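## Task

Remove the cardboard box from the closet, set it on the desk, and close the closet completely. The other two items must stay on the closet shelves. The robot must not tip over or finish leaning, or the task fails. Anything that stays in place only because the robot is holding it does not count.

## Robot and tools

ROBOT. A Hello Robot Stretch 3 with one arm. It has a two-wheel base (0.33 m long, 0.34 m wide), a lift carriage on a vertical mast, and a telescoping arm that points out of the robot's RIGHT side. The arm cannot reach forward, so to move the gripper forward or back you drive the base. The base cannot slide sideways. On-the-spot turns pivot about the point midway between the drive wheels, 0.05 m behind the front edge. With the arm retracted and the wrist folded, the turning sweep has radius 0.28 m. An unfolded, level gripper reaches past that circle. Loose objects may occasionally get nudged by outside forces.

FRAMES. Base frame: origin on the floor between the drive wheels, x forward, y left, z up. hand_pose is reported in this frame, at the point where closed fingertips meet. Odometry frame is the base frame where the scene began. Headings are positive to the left, from -3.142 to 3.142.

execute_actions(actions). A list of actions run in order. An empty list just returns the current state and images. Each action can hold "robot", "steps" (1 to 450 control steps at 30 per second, default 1) and "until". {"steps": n} alone just waits. If any action is invalid or any number is out of range, the whole call is rejected and nothing new runs.
"robot" holds one command, a list of up to 8 commands run one after another, or {"stop": true}, which brakes everything and clears the queue. A command can contain:
- "base": exactly one key. translate_m is a relative drive distance in metres along the current heading, forward positive, magnitude at most 1. rotate_rad is a relative turn in radians, counter-clockwise (left) positive, magnitude at most 3.2. Both are counted from where the base is when that command starts.
- "joints": absolute targets by name. Joints you leave out keep their previous goal. lift_m 0 to 1.1 (arm height on the mast). arm_m 0 to 0.52 (extension). wrist_yaw_rad -1.345 to 4.42: 0 points along the arm, positive swings toward the front, and 3.0 folds the wrist over the base. wrist_pitch_rad -1.57 to 0.451: 0 is level, negative tips the fingertips down. wrist_roll_rad -2.911 to 2.911: 0 puts the fingers side by side. gripper_m -0.089 to 0.179, where larger is wider. The real fingertip gap is less than this value: by 0.007 when nearly shut and 0.025 when fully open, and it is zero below 0.007. head_pan_rad -3.953 to 1.73: 0 faces forward, positive turns left, and -1.57 looks along the arm. head_tilt_rad -1.53 to 0.419: negative looks down.
- "contact_limits": {"arm_m": effort %, 1 to 100}. This sets the arm's motor effort at which its motion halts. It lasts until the arm's next command.
- In a list, {"pause_s": s} waits up to 15 s.
Motions begin together and keep going across later actions and while you think. A new command takes over at once and discards what is left of an older queue. Within a queue, the next command starts only after the previous one ends "done" (or "off_target" for base or gripper). Otherwise the rest is dropped.
"until" ends an action early. {"robot": {"status": "ended"}} waits until nothing reads "moving" and the queue is not running. You can also test fields, e.g. {"robot": {"lift_m": [">", 0.3], "base_status": ["!=", "moving"]}}, using =, !=, <, <=, > or >=. {"any": {"status": "ended"}} fires when any one motion or the queue finishes. Do not wait on "=" of a reading, because "done" allows a tolerance.

zoom_image(camera, region). Gives an enlarged view of part of a camera's latest image. camera is head_camera, nav_camera or wrist_camera. region is [x0, y0, x1, y1] in pixels from the top-left corner, at most 504x504. Image sizes: head_camera 896x504, nav_camera 672x504, wrist_camera 644x364. Both head cameras turn with head_pan_rad and head_tilt_rad. wrist_camera rides on the gripper.

finished_scene(scene). Pass the integer number of the current scene to end it, which cannot be undone. Its result reports success and gives the next task. The goal must already be met and stable. Let every motion finish first, because any leftover motion is braked at the end.

RESULTS. base_status shows progress as (translate_m done of goal). joint_goals and joint_status are listed per joint. Status words: moving, done, off_target (came to rest short, may still push), contact_stop (arm or lift halted on contact and went slack until the next command), time_out, stopped, not_commanded, torque_fault (a wrist servo went limp for 10 s and refuses goals). measured_speeds gives encoder speeds. The "refusals" field counts refusals, "queue" shows the queue state, and "queue_left" counts commands not yet started. Lines starting "refused:" or "dropped:" name a failed goal, counting from 0. "replaced:" is informational only. robot.on_its_own appears when the robot changed a goal itself, a joint is slack or off, a motor strains at rest, or base_tilt has moved 3 degrees or more from its start value. base_odometry counts wheel turns, so slip still counts as travel. turned_by_wheels and turned_by_imu report the turn since the last result. base_tilt is in degrees, forward and right positive. motor_effort is in % with the peak in brackets, and readings are noisy and offset. lidar_m gives 12 distances from the base origin in 30-degree sectors, listed counter-clockwise from straight ahead (4th left, 7th behind, 10th right). The lidar plane is 0.17 m high and "-" means nothing seen. wrist_depth_mm and head_depth_mm are 7x7 grids of median depth in mm.

SPEED. Full base speed (0.30 m/s, 1.9 rad/s) needs lift_m below 0.30, arm_m below 0.03 and wrist_yaw_rad above 2.54. Otherwise the base is capped at 0.10 m/s and 0.63 rad/s.

GRIPPING. To grasp, command gripper_m below the object's width; smaller values squeeze harder. To let go, open to at least 0.02 above where contact began. Neither the reading nor "done" proves you are holding anything, so check the cameras. Squeezing too hard makes the stall guard ease off, and the object may slip. Command a new value to regrip.

AVOID. Fold or unfold the wrist only with lift_m between 0.32 and 0.95, wrist_pitch_rad -0.4 and roll near 0. Once it is folded, the lift may go down to 0.25. With yaw below -0.4, keep pitch at -0.5 or lower. Pushing against something solid with the gripper above about 0.45 m can tip the robot, and a second push after a contact_stop makes this more likely. Do not drive while the gripper is gripping, hooking or pressing something that cannot move. If the base snags, especially when reversing, undo the last move in small steps. If the robot leans, free the gripper and, if needed, drop lift_m to about 0.2. The wrist, head and base have no contact stop, so avoid forcing them. Avoid drops, slams and hard shoves.

Each tool is called after "Emit:" as name(argument=value, ...) on one line, values as JSON.

## Session

Emit:
execute_actions(actions=[])

Scene clock: 0.00 s.
robot.base_odometry: x=+0.000 y=+0.000 heading=+0.000 (m, m, rad; robot's odometry frame)
robot.turned_by_wheels: +0.000 (rad since the last result)
robot.turned_by_imu: +0.000 (rad since the last result)
robot.base_tilt: forward=-1.7 right=-0.1 (deg)
robot.lidar_m: 2.14 1.47 1.10 1.09 1.16 1.65 1.90 2.03 2.74 2.68 2.81 1.79
robot.head_depth_mm: 1782 2123 2101 2066 2058 2037 2034 / 1812 2101 2098 2104 2072 2057 2045 / 1794 2115 2086 2104 2096 2052 2059 / 1818 2138 2083 2106 2089 2093 2083 / 1810 2151 2131 2103 2094 2077 2063 / 1814 2148 2105 2128 2113 2104 2105 / 1834 2147 2145 2136 2115 2108 2044
robot.base_status: not_commanded
robot.joint_positions: lift_m=+0.410 arm_m=+0.001 wrist_yaw_rad=+2.827 wrist_pitch_rad=-0.574 wrist_roll_rad=+0.016 gripper_m=+0.037 head_pan_rad=+0.004 head_tilt_rad=-0.001
robot.joint_goals: lift_m=+0.410 arm_m=+0.001 wrist_yaw_rad=+2.827 wrist_pitch_rad=-0.574 wrist_roll_rad=+0.016 gripper_m=+0.037 head_pan_rad=+0.004 head_tilt_rad=-0.001
robot.joint_status: lift_m=not_commanded arm_m=not_commanded wrist_yaw_rad=not_commanded wrist_pitch_rad=not_commanded wrist_roll_rad=not_commanded gripper_m=not_commanded head_pan_rad=not_commanded head_tilt_rad=not_commanded
robot.measured_speeds: translate_m=+0.000 rotate_rad=+0.000 lift_m=+0.000 arm_m=+0.000 wrist_yaw_rad=+0.000 wrist_pitch_rad=+0.000 wrist_roll_rad=+0.000 head_pan_rad=+0.000 head_tilt_rad=+0.000
robot: refusals=0 queue=idle queue_left=0
robot.motor_effort: left_wheel=+0 right_wheel=+0 lift_m=+27 arm_m=+0 wrist_yaw_rad=+0 wrist_pitch_rad=+9 wrist_roll_rad=+0 gripper_m=+0 head_pan_rad=+0 head_tilt_rad=+2 (%)
robot.hand_pose: x=+0.0413 y=+0.0463 z=+0.3897 quat_wxyz=(+0.305, +0.706, +0.089, +0.633) (m; robot's base frame)
robot.wrist_depth_mm: - - - - - - - / - - - - - - - / - 892 891 894 915 938 957 / 720 758 745 752 765 789 807 / 644 - 663 667 680 668 682 / 562 559 - 571 586 585 586 / 507 - - 514 516 524 527
pictures: head_camera (sideways: a quarter turn clockwise sets it upright), nav_camera (sideways: a quarter turn counterclockwise sets it upright), wrist_camera
Images, in order (width x height): head_camera 896x504, nav_camera 672x504, wrist_camera 644x364.

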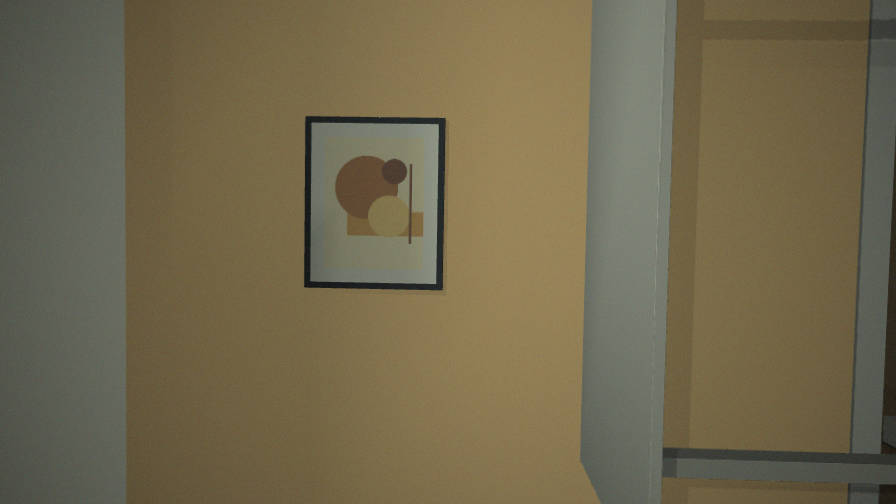

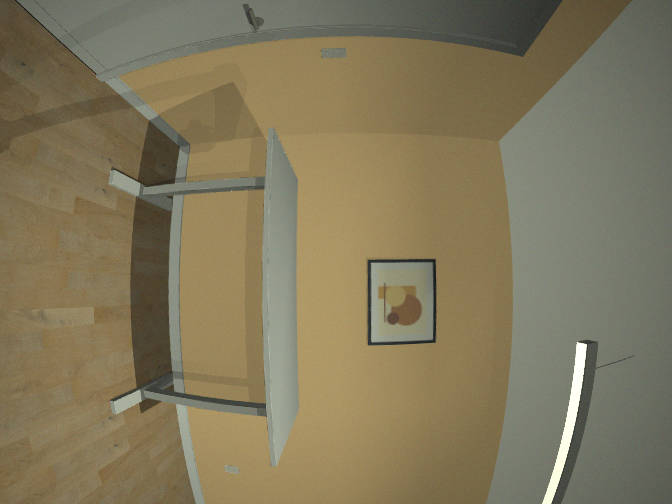

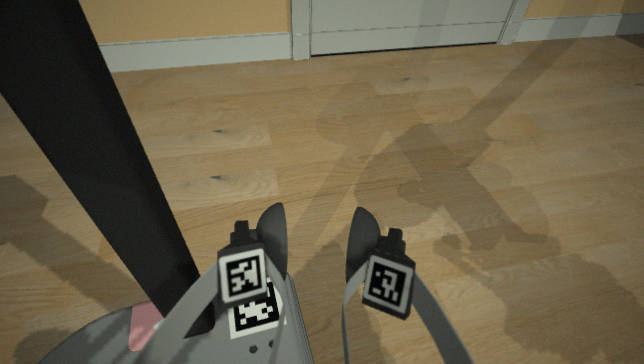

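Desk ahead. Look around.

Emit:
execute_actions(actions=[{"robot":{"joints":{"head_pan_rad":-1.7,"head_tilt_rad":-0.3}},"steps":200,"until":{"robot":{"status":"ended"}}}])

Emit:
execute_actions(actions=[{"robot":{"joints":{"head_pan_rad":-3.3}},"steps":200,"until":{"robot":{"status":"ended"}}}])

Scene clock: 4.07 s.
robot.base_odometry: x=+0.000 y=+0.000 heading=+0.000 (m, m, rad; robot's odometry frame)
robot.turned_by_wheels: +0.000 (rad since the last result)
robot.turned_by_imu: -0.001 (rad since the last result)
robot.base_tilt: forward=-1.6 right=+0.0 (deg)
robot.lidar_m: 2.13 1.47 1.10 1.09 1.16 1.65 1.90 2.03 2.75 2.67 2.82 1.78
robot.head_depth_mm: 2430 2533 2678 2825 2895 2050 1579 / 2432 2497 2640 2825 2876 2057 1600 / 2384 2493 2643 2777 2885 2060 1586 / 2377 2477 2632 2742 2851 2067 1580 / 2368 2479 2570 2752 2838 2033 1584 / 2353 2449 2561 2688 2793 2032 1562 / 2312 2440 2558 2715 2760 2021 1573
robot.base_status: not_commanded
robot.joint_positions: lift_m=+0.410 arm_m=+0.001 wrist_yaw_rad=+2.827 wrist_pitch_rad=-0.574 wrist_roll_rad=+0.016 gripper_m=+0.037 head_pan_rad=-1.693 head_tilt_rad=-0.296
robot.joint_goals: lift_m=+0.410 arm_m=+0.001 wrist_yaw_rad=+2.827 wrist_pitch_rad=-0.574 wrist_roll_rad=+0.016 gripper_m=+0.037 head_pan_rad=-1.700 head_tilt_rad=-0.300
robot.joint_status: lift_m=not_commanded arm_m=not_commanded wrist_yaw_rad=not_commanded wrist_pitch_rad=not_commanded wrist_roll_rad=not_commanded gripper_m=not_commanded head_pan_rad=done head_tilt_rad=done
robot.measured_speeds: translate_m=+0.000 rotate_rad=+0.000 lift_m=+0.000 arm_m=+0.000 wrist_yaw_rad=+0.000 wrist_pitch_rad=+0.000 wrist_roll_rad=+0.000 head_pan_rad=+0.000 head_tilt_rad=+0.000
robot: refusals=0 queue=done queue_left=0
robot.motor_effort: left_wheel=+0(0) right_wheel=+0(0) lift_m=+28(28) arm_m=+0(1) wrist_yaw_rad=+1(0) wrist_pitch_rad=+8(8) wrist_roll_rad=+0(0) gripper_m=-1(0) head_pan_rad=-4(43) head_tilt_rad=-2(25) (%)
robot.hand_pose: x=+0.0413 y=+0.0463 z=+0.3897 quat_wxyz=(+0.305, +0.706, +0.089, +0.633) (m; robot's base frame)
robot.wrist_depth_mm: - - - - - - - / - - - - - - - / - 888 896 903 905 937 950 / 733 765 747 753 778 781 791 / 636 - 663 660 669 667 675 / 562 561 - 575 589 593 591 / 511 - - 519 513 528 521
pictures: head_camera (sideways: a quarter turn clockwise sets it upright), nav_camera (sideways: a quarter turn counterclockwise sets it upright), wrist_camera
Images, in order (width x height): head_camera 896x504, nav_camera 672x504, wrist_camera 644x364.

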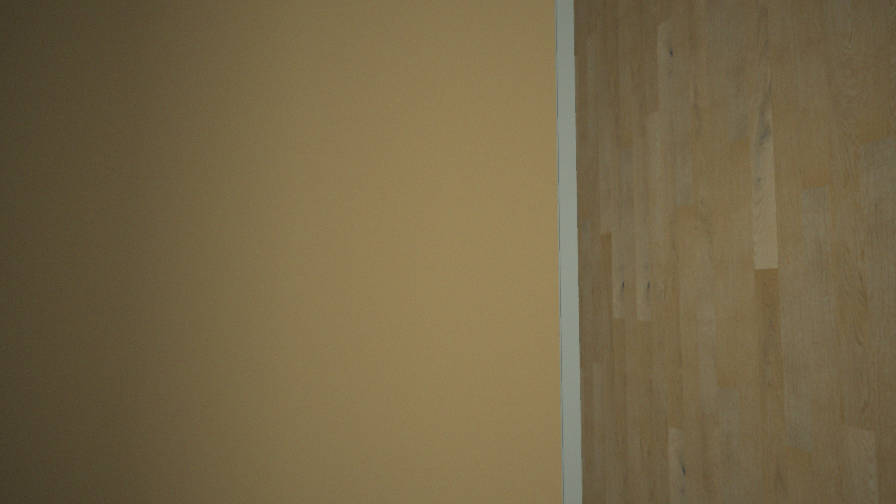

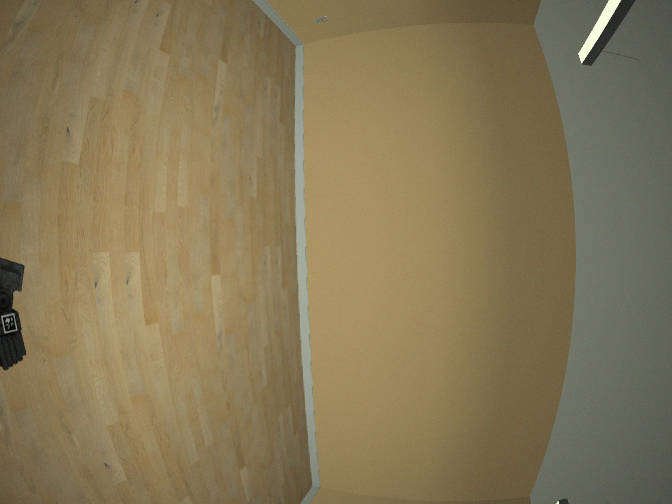

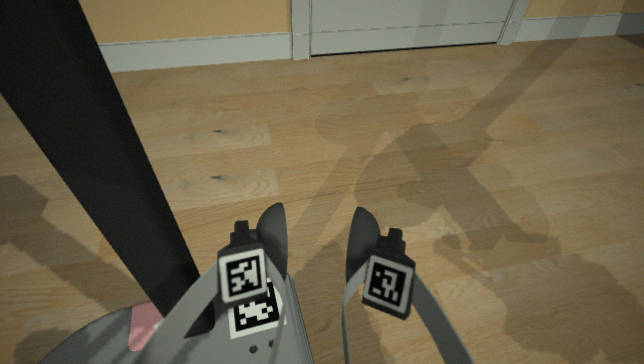

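Scene clock: 5.47 s.
robot.base_odometry: x=+0.000 y=+0.000 heading=+0.000 (m, m, rad; robot's odometry frame)
robot.turned_by_wheels: +0.000 (rad since the last result)
robot.turned_by_imu: +0.000 (rad since the last result)
robot.base_tilt: forward=-1.6 right=-0.1 (deg)
robot.lidar_m: 2.13 1.47 1.10 1.09 1.16 1.65 1.90 2.02 2.74 2.67 2.81 1.79
robot.head_depth_mm: 2399 2494 2508 2511 2479 2058 1593 / 2390 2559 2659 2780 2858 2061 1601 / 2363 2523 2620 2790 2863 2056 1585 / 1677 1796 1851 1959 2061 2036 1572 / 1709 1793 1890 1976 2103 2026 1577 / 1697 1772 1870 1962 2064 2028 1567 / 1684 1756 1848 1949 2036 2037 1572
robot.base_status: not_commanded
robot.joint_positions: lift_m=+0.410 arm_m=+0.001 wrist_yaw_rad=+2.827 wrist_pitch_rad=-0.574 wrist_roll_rad=+0.016 gripper_m=+0.037 head_pan_rad=-3.293 head_tilt_rad=-0.296
robot.joint_goals: lift_m=+0.410 arm_m=+0.001 wrist_yaw_rad=+2.827 wrist_pitch_rad=-0.574 wrist_roll_rad=+0.016 gripper_m=+0.037 head_pan_rad=-3.300 head_tilt_rad=-0.300
robot.joint_status: lift_m=not_commanded arm_m=not_commanded wrist_yaw_rad=not_commanded wrist_pitch_rad=not_commanded wrist_roll_rad=not_commanded gripper_m=not_commanded head_pan_rad=done head_tilt_rad=done
robot.measured_speeds: translate_m=+0.000 rotate_rad=+0.000 lift_m=+0.000 arm_m=+0.000 wrist_yaw_rad=+0.000 wrist_pitch_rad=+0.000 wrist_roll_rad=+0.000 head_pan_rad=+0.000 head_tilt_rad=+0.000
robot: refusals=0 queue=done queue_left=0
robot.motor_effort: left_wheel=+0(0) right_wheel=+0(0) lift_m=+27(27) arm_m=+0(0) wrist_yaw_rad=+1(0) wrist_pitch_rad=+9(8) wrist_roll_rad=+0(0) gripper_m=+0(1) head_pan_rad=-3(44) head_tilt_rad=-2(2) (%)
robot.hand_pose: x=+0.0413 y=+0.0463 z=+0.3897 quat_wxyz=(+0.305, +0.706, +0.089, +0.633) (m; robot's base frame)
robot.wrist_depth_mm: - - - - - - - / - - - - - - - / - 884 897 904 921 929 959 / 730 762 760 755 763 787 799 / 633 - 659 657 669 676 684 / 558 563 - 570 589 587 590 / 510 - - 521 513 523 527
pictures: head_camera (sideways: a quarter turn clockwise sets it upright), nav_camera (sideways: a quarter turn counterclockwise sets it upright), wrist_camera
Images, in order (width x height): head_camera 896x504, nav_camera 672x504, wrist_camera 644x364.

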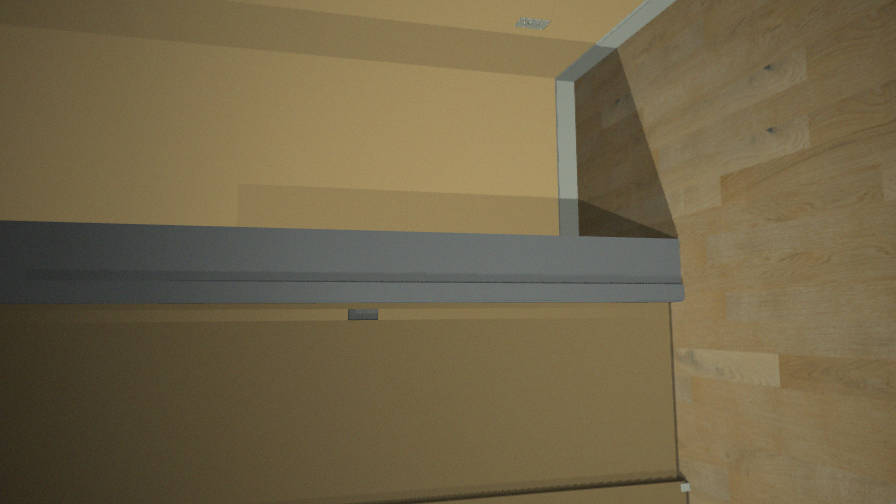

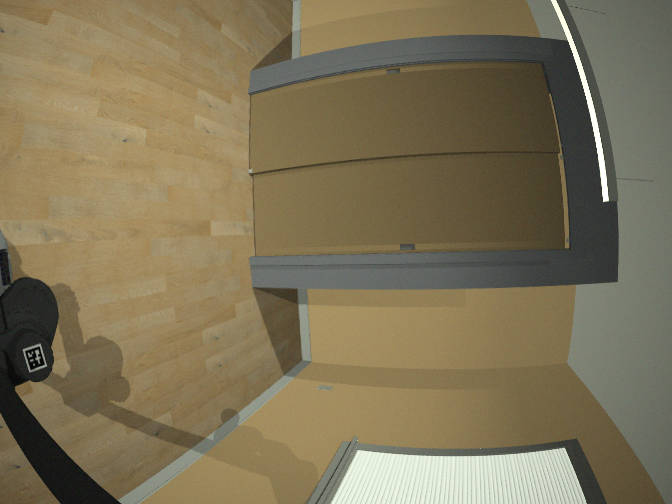

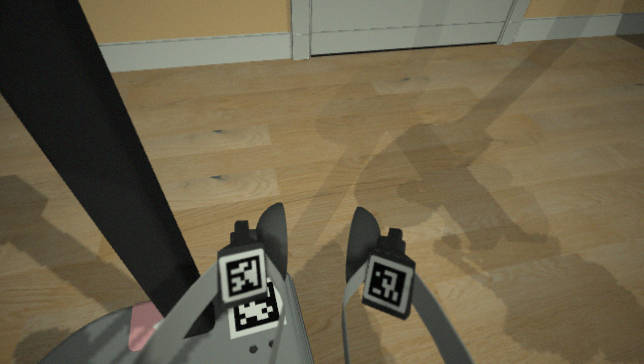

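Emit:
execute_actions(actions="[{\"robot\":[{\"joints\":{\"lift_m\":0.28}},{\"base\":{\"translate_m\":-1.0}},{\"base\":{\"translate_m\":-0.25}},{\"base\":{\"rotate_rad\":-1.571},\"joints\":{\"head_pan_rad\":-1.57,\"head_tilt_rad\":-0.3}},{\"joints\":{\"lift_m\":0.9,\"wrist_pitch_rad\":-0.4}},{\"joints\":{\"wrist_yaw_rad\":0}}]},\"steps\":450,\"until\":{\"robot\":{\"status\":\"ended\"}}},{\"steps\":300,\"until\":{\"robot\":{\"status\":\"ended\"}}}]")


Emit:
execute_actions(actions=[{"robot":[{"joints":{"lift_m":0.28}},{"base":{"translate_m":-1.0}},{"base":{"translate_m":-0.25}},{"base":{"rotate_rad":-1.571},"joints":{"head_pan_rad":-1.57,"head_tilt_rad":-0.3}},{"joints":{"lift_m":0.9,"wrist_pitch_rad":-0.4}},{"joints":{"wrist_yaw_rad":0}}],"steps":450,"until":{"robot":{"status":"ended"}}},{"steps":300,"until":{"robot":{"status":"ended"}}}])

Scene clock: 27.43 s.
robot.base_odometry: x=-1.250 y=+0.000 heading=-1.571 (m, m, rad; robot's odometry frame)
robot.turned_by_wheels: -1.571 (rad since the last result)
robot.turned_by_imu: -1.573 (rad since the last result)
robot.base_tilt: forward=-1.7 right=-0.1 (deg)
robot.lidar_m: 2.62 2.76 3.47 2.99 1.56 1.19 1.16 1.22 0.66 0.66 0.76 1.01
robot.head_depth_mm: 532 555 586 618 654 697 744 / 600 622 648 683 675 700 744 / 601 629 660 697 738 784 830 / 604 634 666 702 741 787 837 / 607 637 668 704 748 791 839 / 609 639 672 707 750 793 844 / 614 641 677 714 756 798 851
robot.base_status: done (rotate_rad -1.5709 of -1.5710)
robot.joint_positions: lift_m=+0.900 arm_m=+0.001 wrist_yaw_rad=+0.002 wrist_pitch_rad=-0.420 wrist_roll_rad=+0.016 gripper_m=+0.037 head_pan_rad=-1.577 head_tilt_rad=-0.297
robot.joint_goals: lift_m=+0.900 arm_m=+0.001 wrist_yaw_rad=+0.000 wrist_pitch_rad=-0.400 wrist_roll_rad=+0.016 gripper_m=+0.037 head_pan_rad=-1.570 head_tilt_rad=-0.300
robot.joint_status: lift_m=done arm_m=not_commanded wrist_yaw_rad=done wrist_pitch_rad=done wrist_roll_rad=not_commanded gripper_m=not_commanded head_pan_rad=done head_tilt_rad=done
robot.measured_speeds: translate_m=+0.000 rotate_rad=+0.000 lift_m=+0.000 arm_m=+0.000 wrist_yaw_rad=+0.000 wrist_pitch_rad=+0.000 wrist_roll_rad=+0.000 head_pan_rad=+0.000 head_tilt_rad=+0.000
robot: refusals=0 queue=done queue_left=0
robot.motor_effort: left_wheel=+4(16) right_wheel=-2(5) lift_m=+39(41) arm_m=+0(0) wrist_yaw_rad=-1(3) wrist_pitch_rad=+12(13) wrist_roll_rad=+0(0) gripper_m=+0(0) head_pan_rad=+4(44) head_tilt_rad=-1(4) (%)
robot.hand_pose: x=-0.0210 y=-0.3700 z=+0.9116 quat_wxyz=(+0.686, +0.147, -0.697, -0.148) (m; robot's base frame)
robot.wrist_depth_mm: 469 457 445 443 425 358 354 / 506 502 492 478 462 390 389 / 542 559 540 533 499 433 - / 594 622 608 589 506 488 - / 660 708 684 667 555 548 - / 777 795 814 772 623 - - / 947 909 952 909 763 - -
pictures: head_camera (sideways: a quarter turn clockwise sets it upright), nav_camera (sideways: a quarter turn counterclockwise sets it upright), wrist_camera
Images, in order (width x height): head_camera 896x504, nav_camera 672x504, wrist_camera 644x364.

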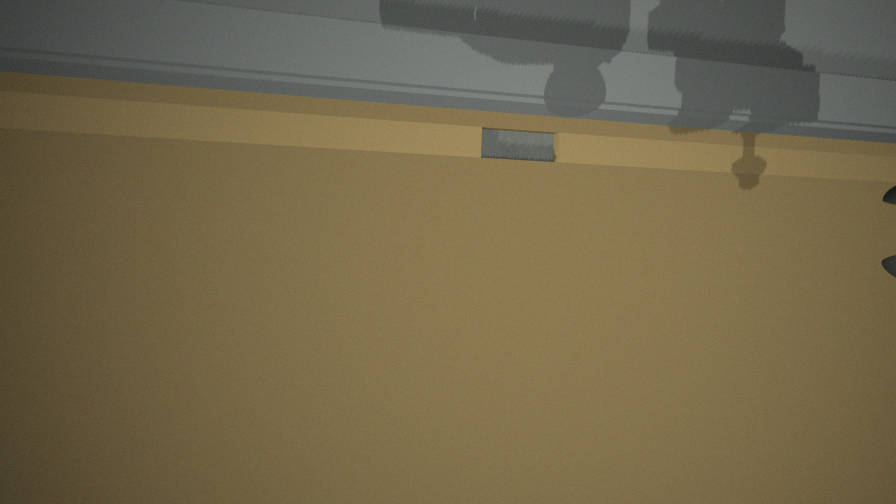

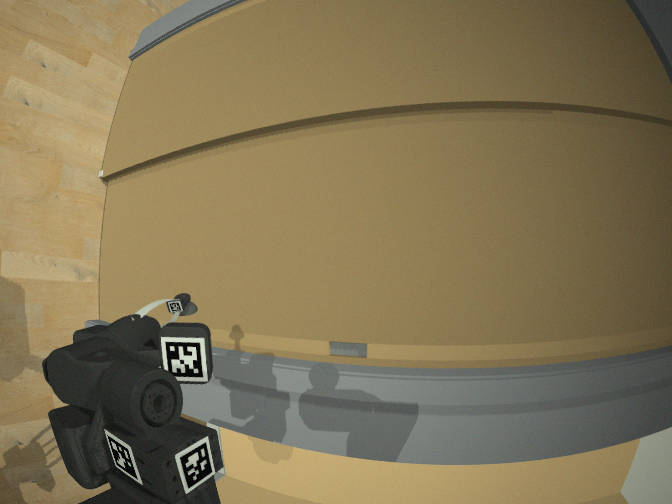

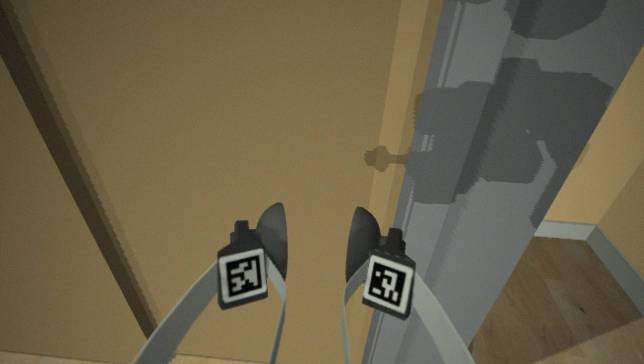

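Emit:
execute_actions(actions=[{"robot":{"base":{"translate_m":-0.1},"joints":{"lift_m":0.95,"wrist_pitch_rad":0,"gripper_m":0.0}},"steps":300,"until":{"robot":{"status":"ended"}}}])

Scene clock: 30.40 s.
robot.base_odometry: x=-1.250 y=+0.100 heading=-1.571 (m, m, rad; robot's odometry frame)
robot.turned_by_wheels: +0.000 (rad since the last result)
robot.turned_by_imu: -0.001 (rad since the last result)
robot.base_tilt: forward=-1.6 right=+0.0 (deg)
robot.lidar_m: 2.72 2.87 3.03 2.99 1.43 1.09 1.06 1.12 0.67 0.64 0.76 1.01
robot.head_depth_mm: 535 562 588 618 655 700 736 / 534 561 589 624 658 697 739 / 539 560 590 619 650 686 - / 599 627 658 697 735 764 - / 602 633 666 697 741 783 837 / 604 634 666 703 741 789 840 / 607 636 671 705 749 792 846
robot.base_status: done (translate_m -0.1000 of -0.1000)
robot.joint_positions: lift_m=+0.950 arm_m=+0.001 wrist_yaw_rad=+0.001 wrist_pitch_rad=-0.025 wrist_roll_rad=+0.016 gripper_m=+0.000 head_pan_rad=-1.577 head_tilt_rad=-0.297
robot.joint_goals: lift_m=+0.950 arm_m=+0.001 wrist_yaw_rad=+0.000 wrist_pitch_rad=+0.000 wrist_roll_rad=+0.016 gripper_m=+0.000 head_pan_rad=-1.570 head_tilt_rad=-0.300
robot.joint_status: lift_m=done arm_m=not_commanded wrist_yaw_rad=done wrist_pitch_rad=done wrist_roll_rad=not_commanded gripper_m=done head_pan_rad=done head_tilt_rad=done
robot.measured_speeds: translate_m=+0.000 rotate_rad=+0.000 lift_m=+0.000 arm_m=+0.000 wrist_yaw_rad=+0.000 wrist_pitch_rad=+0.000 wrist_roll_rad=+0.000 head_pan_rad=+0.000 head_tilt_rad=+0.000
robot: refusals=0 queue=done queue_left=0
robot.motor_effort: left_wheel=+3(8) right_wheel=-1(5) lift_m=+39(40) arm_m=+0(0) wrist_yaw_rad=-1(1) wrist_pitch_rad=+15(15) wrist_roll_rad=+0(0) gripper_m=-3(79) head_pan_rad=+4(4) head_tilt_rad=-1(1) (%)
robot.hand_pose: x=-0.0211 y=-0.4015 z=+1.0578 quat_wxyz=(+0.702, +0.009, -0.712, -0.009) (m; robot's base frame)
robot.wrist_depth_mm: 458 455 443 443 368 368 - / 483 474 462 453 382 382 - / 497 487 481 474 394 399 - / 514 508 501 495 412 412 - / 538 525 519 - 424 431 - / 560 547 542 - 445 - - / 587 577 560 548 463 - -
pictures: head_camera (sideways: a quarter turn clockwise sets it upright), nav_camera (sideways: a quarter turn counterclockwise sets it upright), wrist_camera
Images, in order (width x height): head_camera 896x504, nav_camera 672x504, wrist_camera 644x364.

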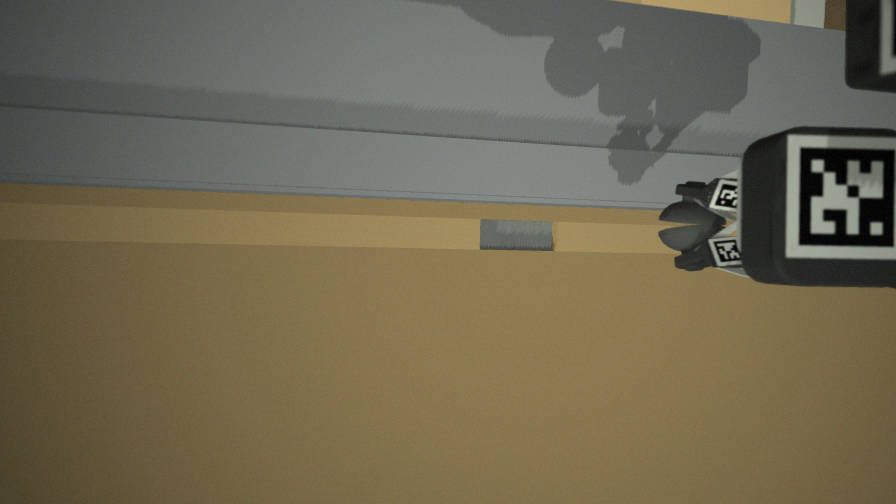

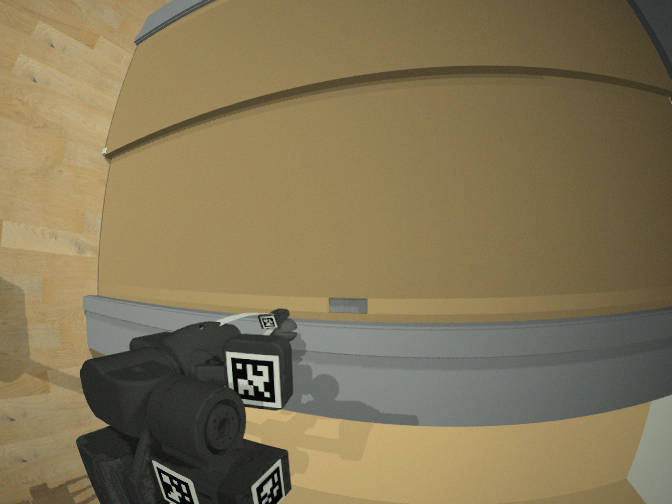

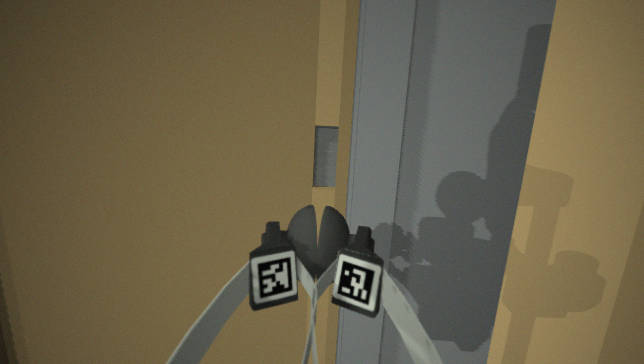

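Emit:
execute_actions(actions=[{"robot":{"joints":{"lift_m":0.925,"arm_m":0.24}},"steps":300,"until":{"robot":{"status":"ended"}}}])

Scene clock: 34.00 s.
robot.base_odometry: x=-1.250 y=+0.100 heading=-1.571 (m, m, rad; robot's odometry frame)
robot.turned_by_wheels: +0.000 (rad since the last result)
robot.turned_by_imu: -0.001 (rad since the last result)
robot.base_tilt: forward=-1.7 right=+0.0 (deg)
robot.lidar_m: 2.72 2.86 3.00 2.98 1.43 1.08 1.06 1.12 0.67 0.64 0.75 1.00
robot.head_depth_mm: 535 560 591 619 649 - 751 / 532 559 587 625 649 - 744 / 540 560 592 620 637 - 735 / 599 627 660 694 729 786 826 / 601 629 663 698 741 785 833 / 604 633 665 705 741 787 839 / 607 635 670 707 748 793 847
robot.base_status: done (translate_m -0.1000 of -0.1000)
robot.joint_positions: lift_m=+0.926 arm_m=+0.240 wrist_yaw_rad=+0.000 wrist_pitch_rad=-0.024 wrist_roll_rad=+0.016 gripper_m=+0.000 head_pan_rad=-1.577 head_tilt_rad=-0.297
robot.joint_goals: lift_m=+0.925 arm_m=+0.240 wrist_yaw_rad=+0.000 wrist_pitch_rad=+0.000 wrist_roll_rad=+0.016 gripper_m=+0.000 head_pan_rad=-1.570 head_tilt_rad=-0.300
robot.joint_status: lift_m=done arm_m=done wrist_yaw_rad=done wrist_pitch_rad=done wrist_roll_rad=not_commanded gripper_m=done head_pan_rad=done head_tilt_rad=done
robot.measured_speeds: translate_m=+0.000 rotate_rad=+0.000 lift_m=+0.000 arm_m=+0.000 wrist_yaw_rad=+0.000 wrist_pitch_rad=+0.000 wrist_roll_rad=+0.000 head_pan_rad=+0.000 head_tilt_rad=+0.000
robot: refusals=0 queue=done queue_left=0
robot.motor_effort: left_wheel=+4(4) right_wheel=-1(1) lift_m=+15(42) arm_m=+4(6) wrist_yaw_rad=+1(1) wrist_pitch_rad=+14(14) wrist_roll_rad=+0(0) gripper_m=-2(3) head_pan_rad=+4(4) head_tilt_rad=-2(1) (%)
robot.hand_pose: x=-0.0213 y=-0.6402 z=+1.0341 quat_wxyz=(+0.702, +0.009, -0.712, -0.009) (m; robot's base frame)
robot.wrist_depth_mm: 224 220 217 213 152 137 148 / 232 228 226 222 151 143 153 / 241 237 232 234 151 148 158 / 251 247 241 247 157 154 163 / 261 256 251 - 162 161 169 / 272 266 262 - 167 176 176 / 284 280 273 267 176 185 184
pictures: head_camera (sideways: a quarter turn clockwise sets it upright), nav_camera (sideways: a quarter turn counterclockwise sets it upright), wrist_camera
Images, in order (width x height): head_camera 896x504, nav_camera 672x504, wrist_camera 644x364.

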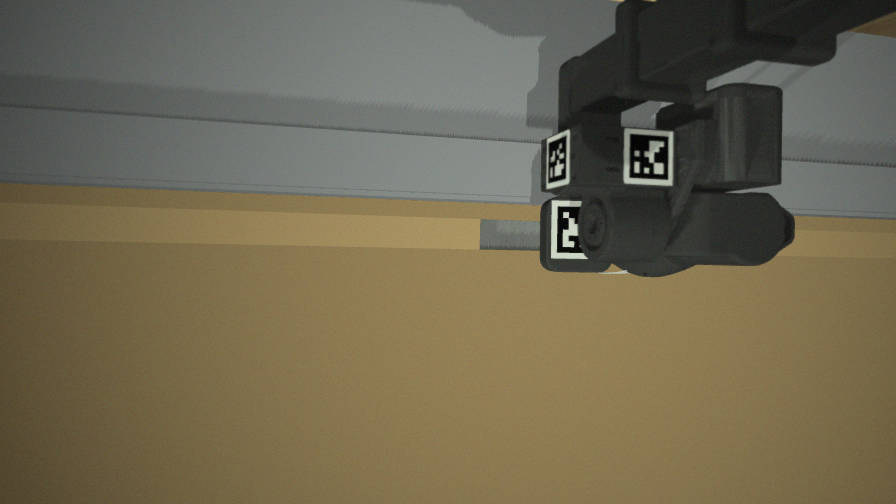

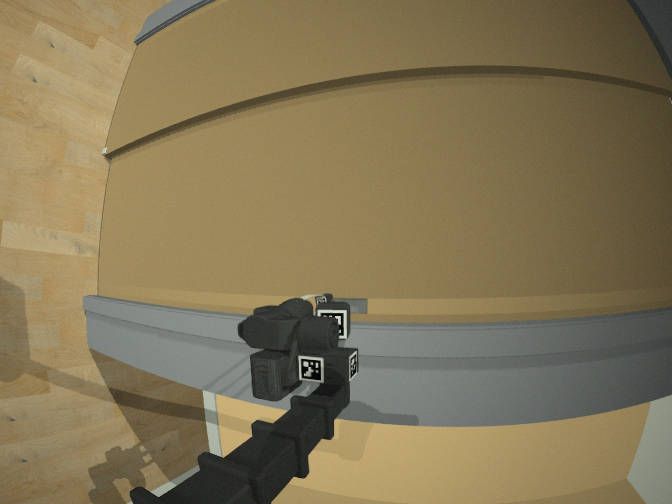

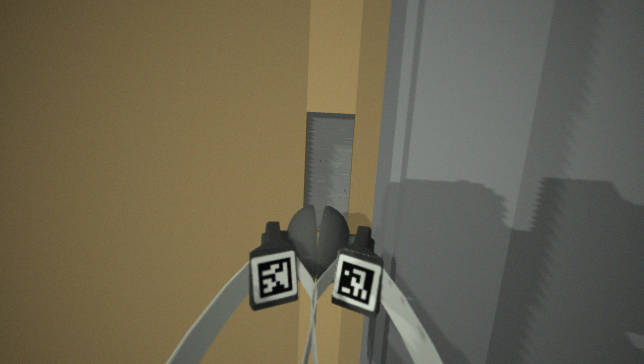

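Emit:
execute_actions(actions=[{"robot":{"base":{"translate_m":-0.008},"joints":{"lift_m":0.935,"arm_m":0.275},"contact_limits":{"arm_m":15}},"steps":300,"until":{"robot":{"status":"ended"}}}])

Scene clock: 36.47 s.
robot.base_odometry: x=-1.250 y=+0.108 heading=-1.571 (m, m, rad; robot's odometry frame)
robot.turned_by_wheels: +0.000 (rad since the last result)
robot.turned_by_imu: +0.004 (rad since the last result)
robot.base_tilt: forward=-1.6 right=-0.1 (deg)
robot.lidar_m: 2.72 2.88 3.00 2.98 1.41 1.08 1.05 1.11 0.67 0.64 0.75 1.01
robot.head_depth_mm: 533 561 590 619 647 - 749 / 532 561 589 622 - - 742 / 534 562 586 616 - - 736 / 600 628 663 696 734 791 833 / 603 628 662 699 742 786 835 / 604 637 667 702 745 790 841 / 606 637 673 707 749 795 847
robot.base_status: done (translate_m -0.0080 of -0.0080)
robot.joint_positions: lift_m=+0.935 arm_m=+0.249 wrist_yaw_rad=-0.010 wrist_pitch_rad=-0.026 wrist_roll_rad=+0.016 gripper_m=+0.000 head_pan_rad=-1.577 head_tilt_rad=-0.299
robot.joint_goals: lift_m=+0.935 arm_m=+0.249 wrist_yaw_rad=+0.000 wrist_pitch_rad=+0.000 wrist_roll_rad=+0.016 gripper_m=+0.000 head_pan_rad=-1.570 head_tilt_rad=-0.300
robot.joint_status: lift_m=done arm_m=contact_stop wrist_yaw_rad=done wrist_pitch_rad=done wrist_roll_rad=not_commanded gripper_m=done head_pan_rad=done head_tilt_rad=done
robot.measured_speeds: translate_m=+0.000 rotate_rad=+0.000 lift_m=+0.000 arm_m=+0.000 wrist_yaw_rad=+0.000 wrist_pitch_rad=+0.000 wrist_roll_rad=+0.000 head_pan_rad=+0.000 head_tilt_rad=+0.000
robot: refusals=0 queue=dropped queue_left=0
robot.on_its_own: arm_m is slack since a contact_stop, until your next command for it (your +0.275 is given up)
robot.motor_effort: left_wheel=-1(10) right_wheel=+1(5) lift_m=+36(43) arm_m=+1(13) wrist_yaw_rad=+9(13) wrist_pitch_rad=+15(30) wrist_roll_rad=+0(0) gripper_m=-3(3) head_pan_rad=+3(3) head_tilt_rad=-1(1) (%)
robot.contact_limits: arm_m 15 (drawing in: default 18, maximum 30; extending or still: default 26, maximum 42)
robot.hand_pose: x=-0.0240 y=-0.6491 z=+1.0426 quat_wxyz=(+0.702, +0.006, -0.712, -0.013) (m; robot's base frame)
robot.wrist_depth_mm: 214 211 208 206 133 129 140 / 221 218 217 212 137 135 146 / 230 227 224 219 142 141 151 / 240 236 231 239 147 146 156 / 249 246 242 - 152 152 161 / 260 256 250 - 157 168 168 / 273 268 262 257 165 176 174
pictures: head_camera (sideways: a quarter turn clockwise sets it upright), nav_camera (sideways: a quarter turn counterclockwise sets it upright), wrist_camera
Images, in order (width x height): head_camera 896x504, nav_camera 672x504, wrist_camera 644x364.

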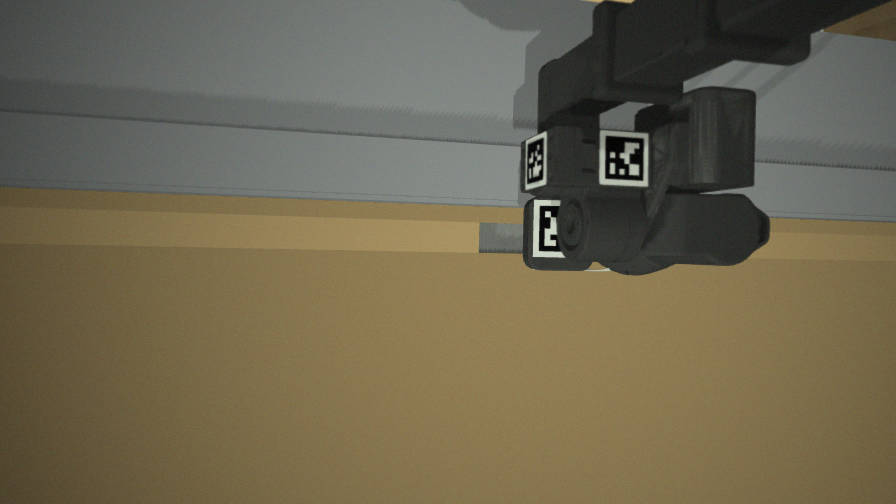

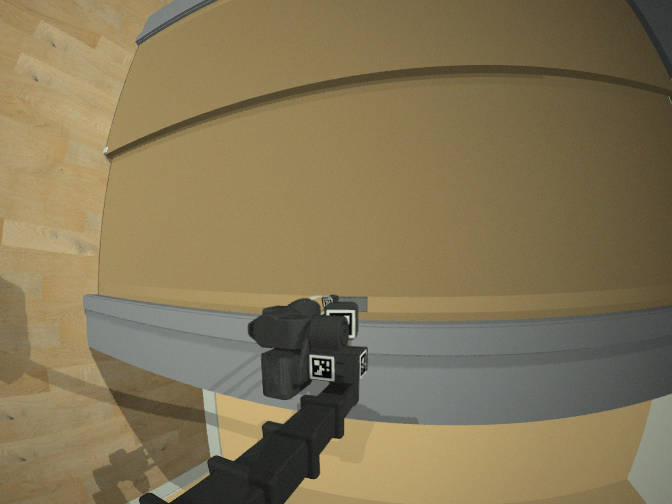

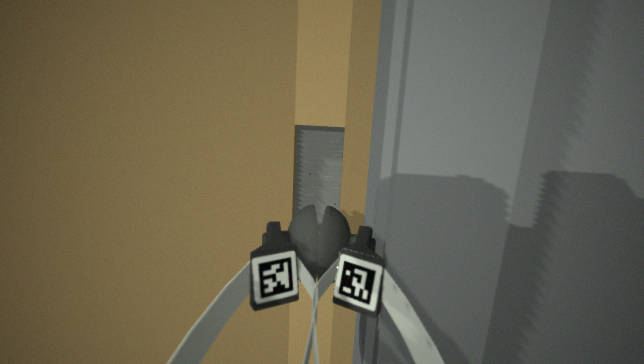

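Emit:
execute_actions(actions=[{"robot":[{"joints":{"arm_m":0.2}},{"base":{"translate_m":0.08},"joints":{"wrist_yaw_rad":-0.35}},{"joints":{"arm_m":0.27},"contact_limits":{"arm_m":15}}],"steps":400,"until":{"robot":{"status":"ended"}}}])

Scene clock: 41.77 s.
robot.base_odometry: x=-1.250 y=+0.028 heading=-1.570 (m, m, rad; robot's odometry frame)
robot.turned_by_wheels: +0.001 (rad since the last result)
robot.turned_by_imu: +0.000 (rad since the last result)
robot.base_tilt: forward=-1.7 right=-0.2 (deg)
robot.lidar_m: 2.65 2.79 2.99 2.99 1.52 1.15 1.13 1.20 0.65 0.65 0.76 1.02
robot.head_depth_mm: 531 558 590 623 652 - 751 / 592 611 597 623 658 699 736 / 601 633 662 697 - - 825 / 605 636 667 701 739 799 837 / 607 637 670 707 747 789 843 / 612 641 674 709 747 796 849 / 614 645 678 715 758 799 855
robot.base_status: done (translate_m +0.0800 of +0.0800)
robot.joint_positions: lift_m=+0.935 arm_m=+0.269 wrist_yaw_rad=-0.361 wrist_pitch_rad=-0.027 wrist_roll_rad=+0.016 gripper_m=+0.000 head_pan_rad=-1.577 head_tilt_rad=-0.299
robot.joint_goals: lift_m=+0.935 arm_m=+0.270 wrist_yaw_rad=-0.350 wrist_pitch_rad=+0.000 wrist_roll_rad=+0.016 gripper_m=+0.000 head_pan_rad=-1.570 head_tilt_rad=-0.300
robot.joint_status: lift_m=done arm_m=done wrist_yaw_rad=done wrist_pitch_rad=done wrist_roll_rad=not_commanded gripper_m=done head_pan_rad=done head_tilt_rad=done
robot.measured_speeds: translate_m=+0.000 rotate_rad=+0.000 lift_m=+0.000 arm_m=+0.000 wrist_yaw_rad=+0.000 wrist_pitch_rad=+0.000 wrist_roll_rad=+0.000 head_pan_rad=+0.000 head_tilt_rad=+0.000
robot: refusals=0 queue=done queue_left=0
robot.motor_effort: left_wheel=+7(9) right_wheel=-10(10) lift_m=+37(37) arm_m=+13(10) wrist_yaw_rad=+10(10) wrist_pitch_rad=+16(17) wrist_roll_rad=+0(0) gripper_m=-3(3) head_pan_rad=+3(4) head_tilt_rad=-1(1) (%)
robot.contact_limits: arm_m 15 (drawing in: default 18, maximum 30; extending or still: default 26, maximum 42)
robot.hand_pose: x=-0.1116 y=-0.6526 z=+1.0422 quat_wxyz=(+0.688, -0.118, -0.703, -0.136) (m; robot's base frame)
robot.wrist_depth_mm: 167 177 189 201 144 170 188 / 173 182 196 207 150 178 196 / 179 189 204 213 155 186 207 / 185 195 211 227 162 195 218 / 190 203 218 - 168 206 230 / 197 210 224 - 178 216 247 / 204 218 241 248 184 230 958
pictures: head_camera (sideways: a quarter turn clockwise sets it upright), nav_camera (sideways: a quarter turn counterclockwise sets it upright), wrist_camera
Images, in order (width x height): head_camera 896x504, nav_camera 672x504, wrist_camera 644x364.

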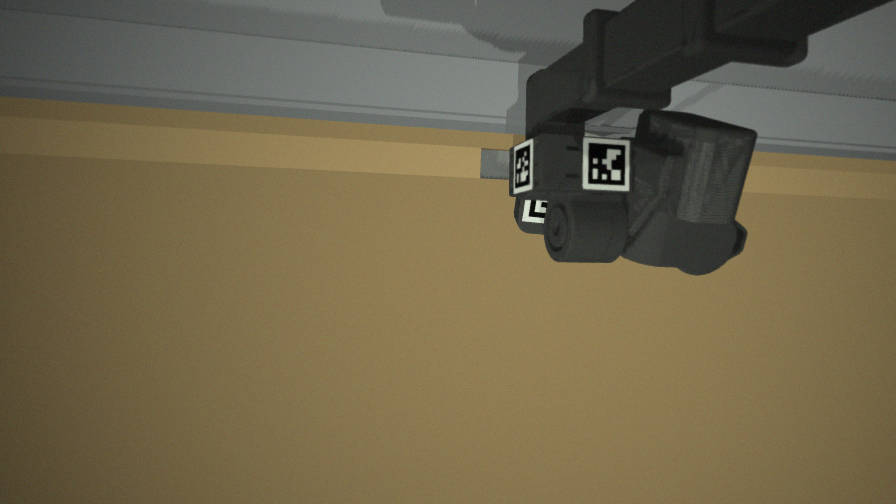

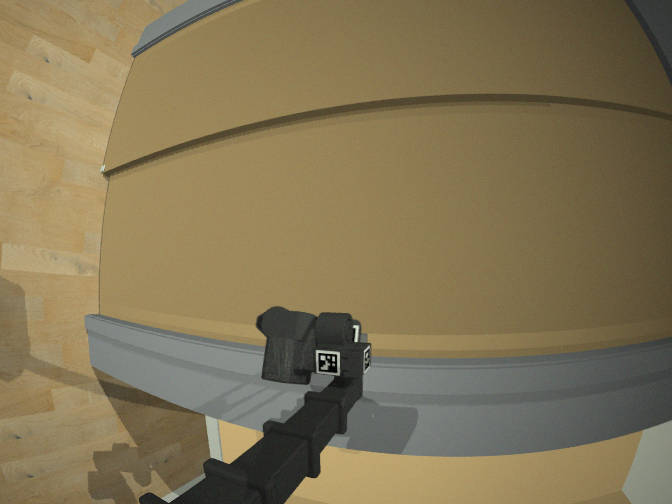

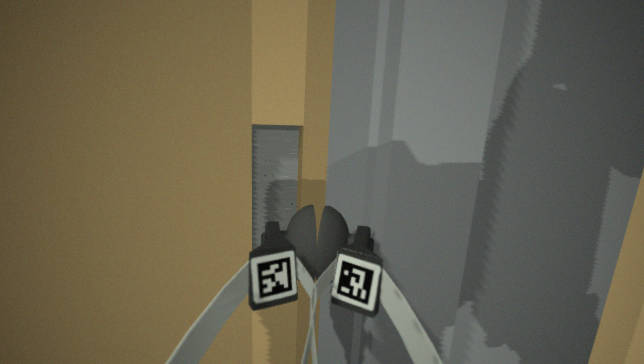

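Emit:
execute_actions(actions=[{"robot":[{"base":{"translate_m":0.025}},{"joints":{"arm_m":0.31},"contact_limits":{"arm_m":15}}],"steps":400,"until":{"robot":{"status":"ended"}}}])

Scene clock: 46.13 s.
robot.base_odometry: x=-1.250 y=+0.003 heading=-1.571 (m, m, rad; robot's odometry frame)
robot.turned_by_wheels: +0.000 (rad since the last result)
robot.turned_by_imu: -0.002 (rad since the last result)
robot.base_tilt: forward=-1.7 right=+0.0 (deg)
robot.lidar_m: 2.62 2.77 3.00 2.99 1.55 1.18 1.15 1.22 0.66 0.66 0.76 1.02
robot.head_depth_mm: 529 555 585 616 647 - 751 / 599 624 650 682 - 701 745 / 601 630 661 695 - 794 834 / 603 632 666 701 744 795 841 / 607 638 668 707 752 795 845 / 611 639 673 711 751 796 852 / 615 645 679 716 756 805 852
robot.base_status: done (translate_m +0.0250 of +0.0250)
robot.joint_positions: lift_m=+0.935 arm_m=+0.310 wrist_yaw_rad=-0.351 wrist_pitch_rad=-0.025 wrist_roll_rad=+0.016 gripper_m=+0.000 head_pan_rad=-1.577 head_tilt_rad=-0.299
robot.joint_goals: lift_m=+0.935 arm_m=+0.310 wrist_yaw_rad=-0.350 wrist_pitch_rad=+0.000 wrist_roll_rad=+0.016 gripper_m=+0.000 head_pan_rad=-1.570 head_tilt_rad=-0.300
robot.joint_status: lift_m=done arm_m=done wrist_yaw_rad=done wrist_pitch_rad=done wrist_roll_rad=not_commanded gripper_m=done head_pan_rad=done head_tilt_rad=done
robot.measured_speeds: translate_m=+0.000 rotate_rad=+0.000 lift_m=+0.000 arm_m=+0.000 wrist_yaw_rad=+0.000 wrist_pitch_rad=+0.000 wrist_roll_rad=+0.000 head_pan_rad=+0.000 head_tilt_rad=+0.000
robot: refusals=0 queue=done queue_left=0
robot.motor_effort: left_wheel=+2(14) right_wheel=+0(9) lift_m=+37(37) arm_m=+4(16) wrist_yaw_rad=+2(15) wrist_pitch_rad=+15(16) wrist_roll_rad=+0(0) gripper_m=-3(3) head_pan_rad=+3(4) head_tilt_rad=+0(1) (%)
robot.contact_limits: arm_m 15 (drawing in: default 18, maximum 30; extending or still: default 26, maximum 42)
robot.hand_pose: x=-0.1093 y=-0.6946 z=+1.0429 quat_wxyz=(+0.689, -0.116, -0.703, -0.131) (m; robot's base frame)
robot.wrist_depth_mm: 135 142 152 164 170 121 116 / 139 147 158 170 174 123 121 / 143 152 163 176 175 124 127 / 148 157 169 197 176 127 134 / 153 163 175 - 177 131 162 / 159 168 179 - 166 138 173 / 165 174 193 210 192 144 185
pictures: head_camera (sideways: a quarter turn clockwise sets it upright), nav_camera (sideways: a quarter turn counterclockwise sets it upright), wrist_camera
Images, in order (width x height): head_camera 896x504, nav_camera 672x504, wrist_camera 644x364.

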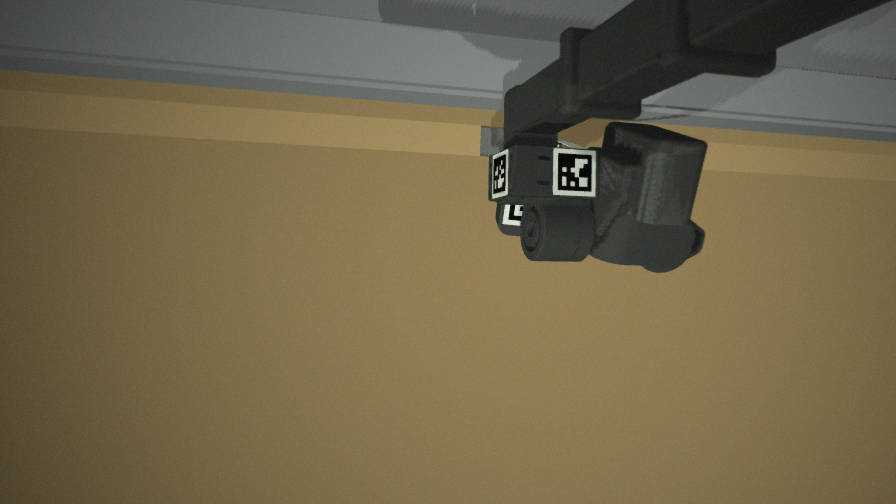

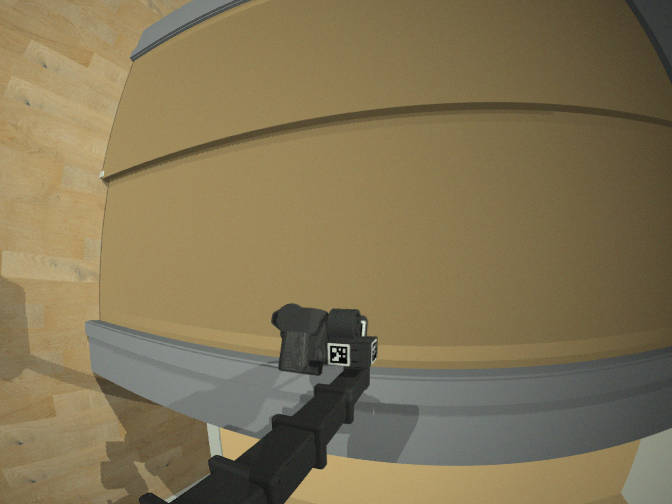

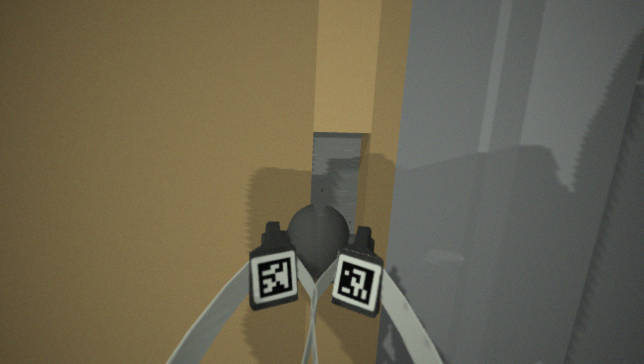

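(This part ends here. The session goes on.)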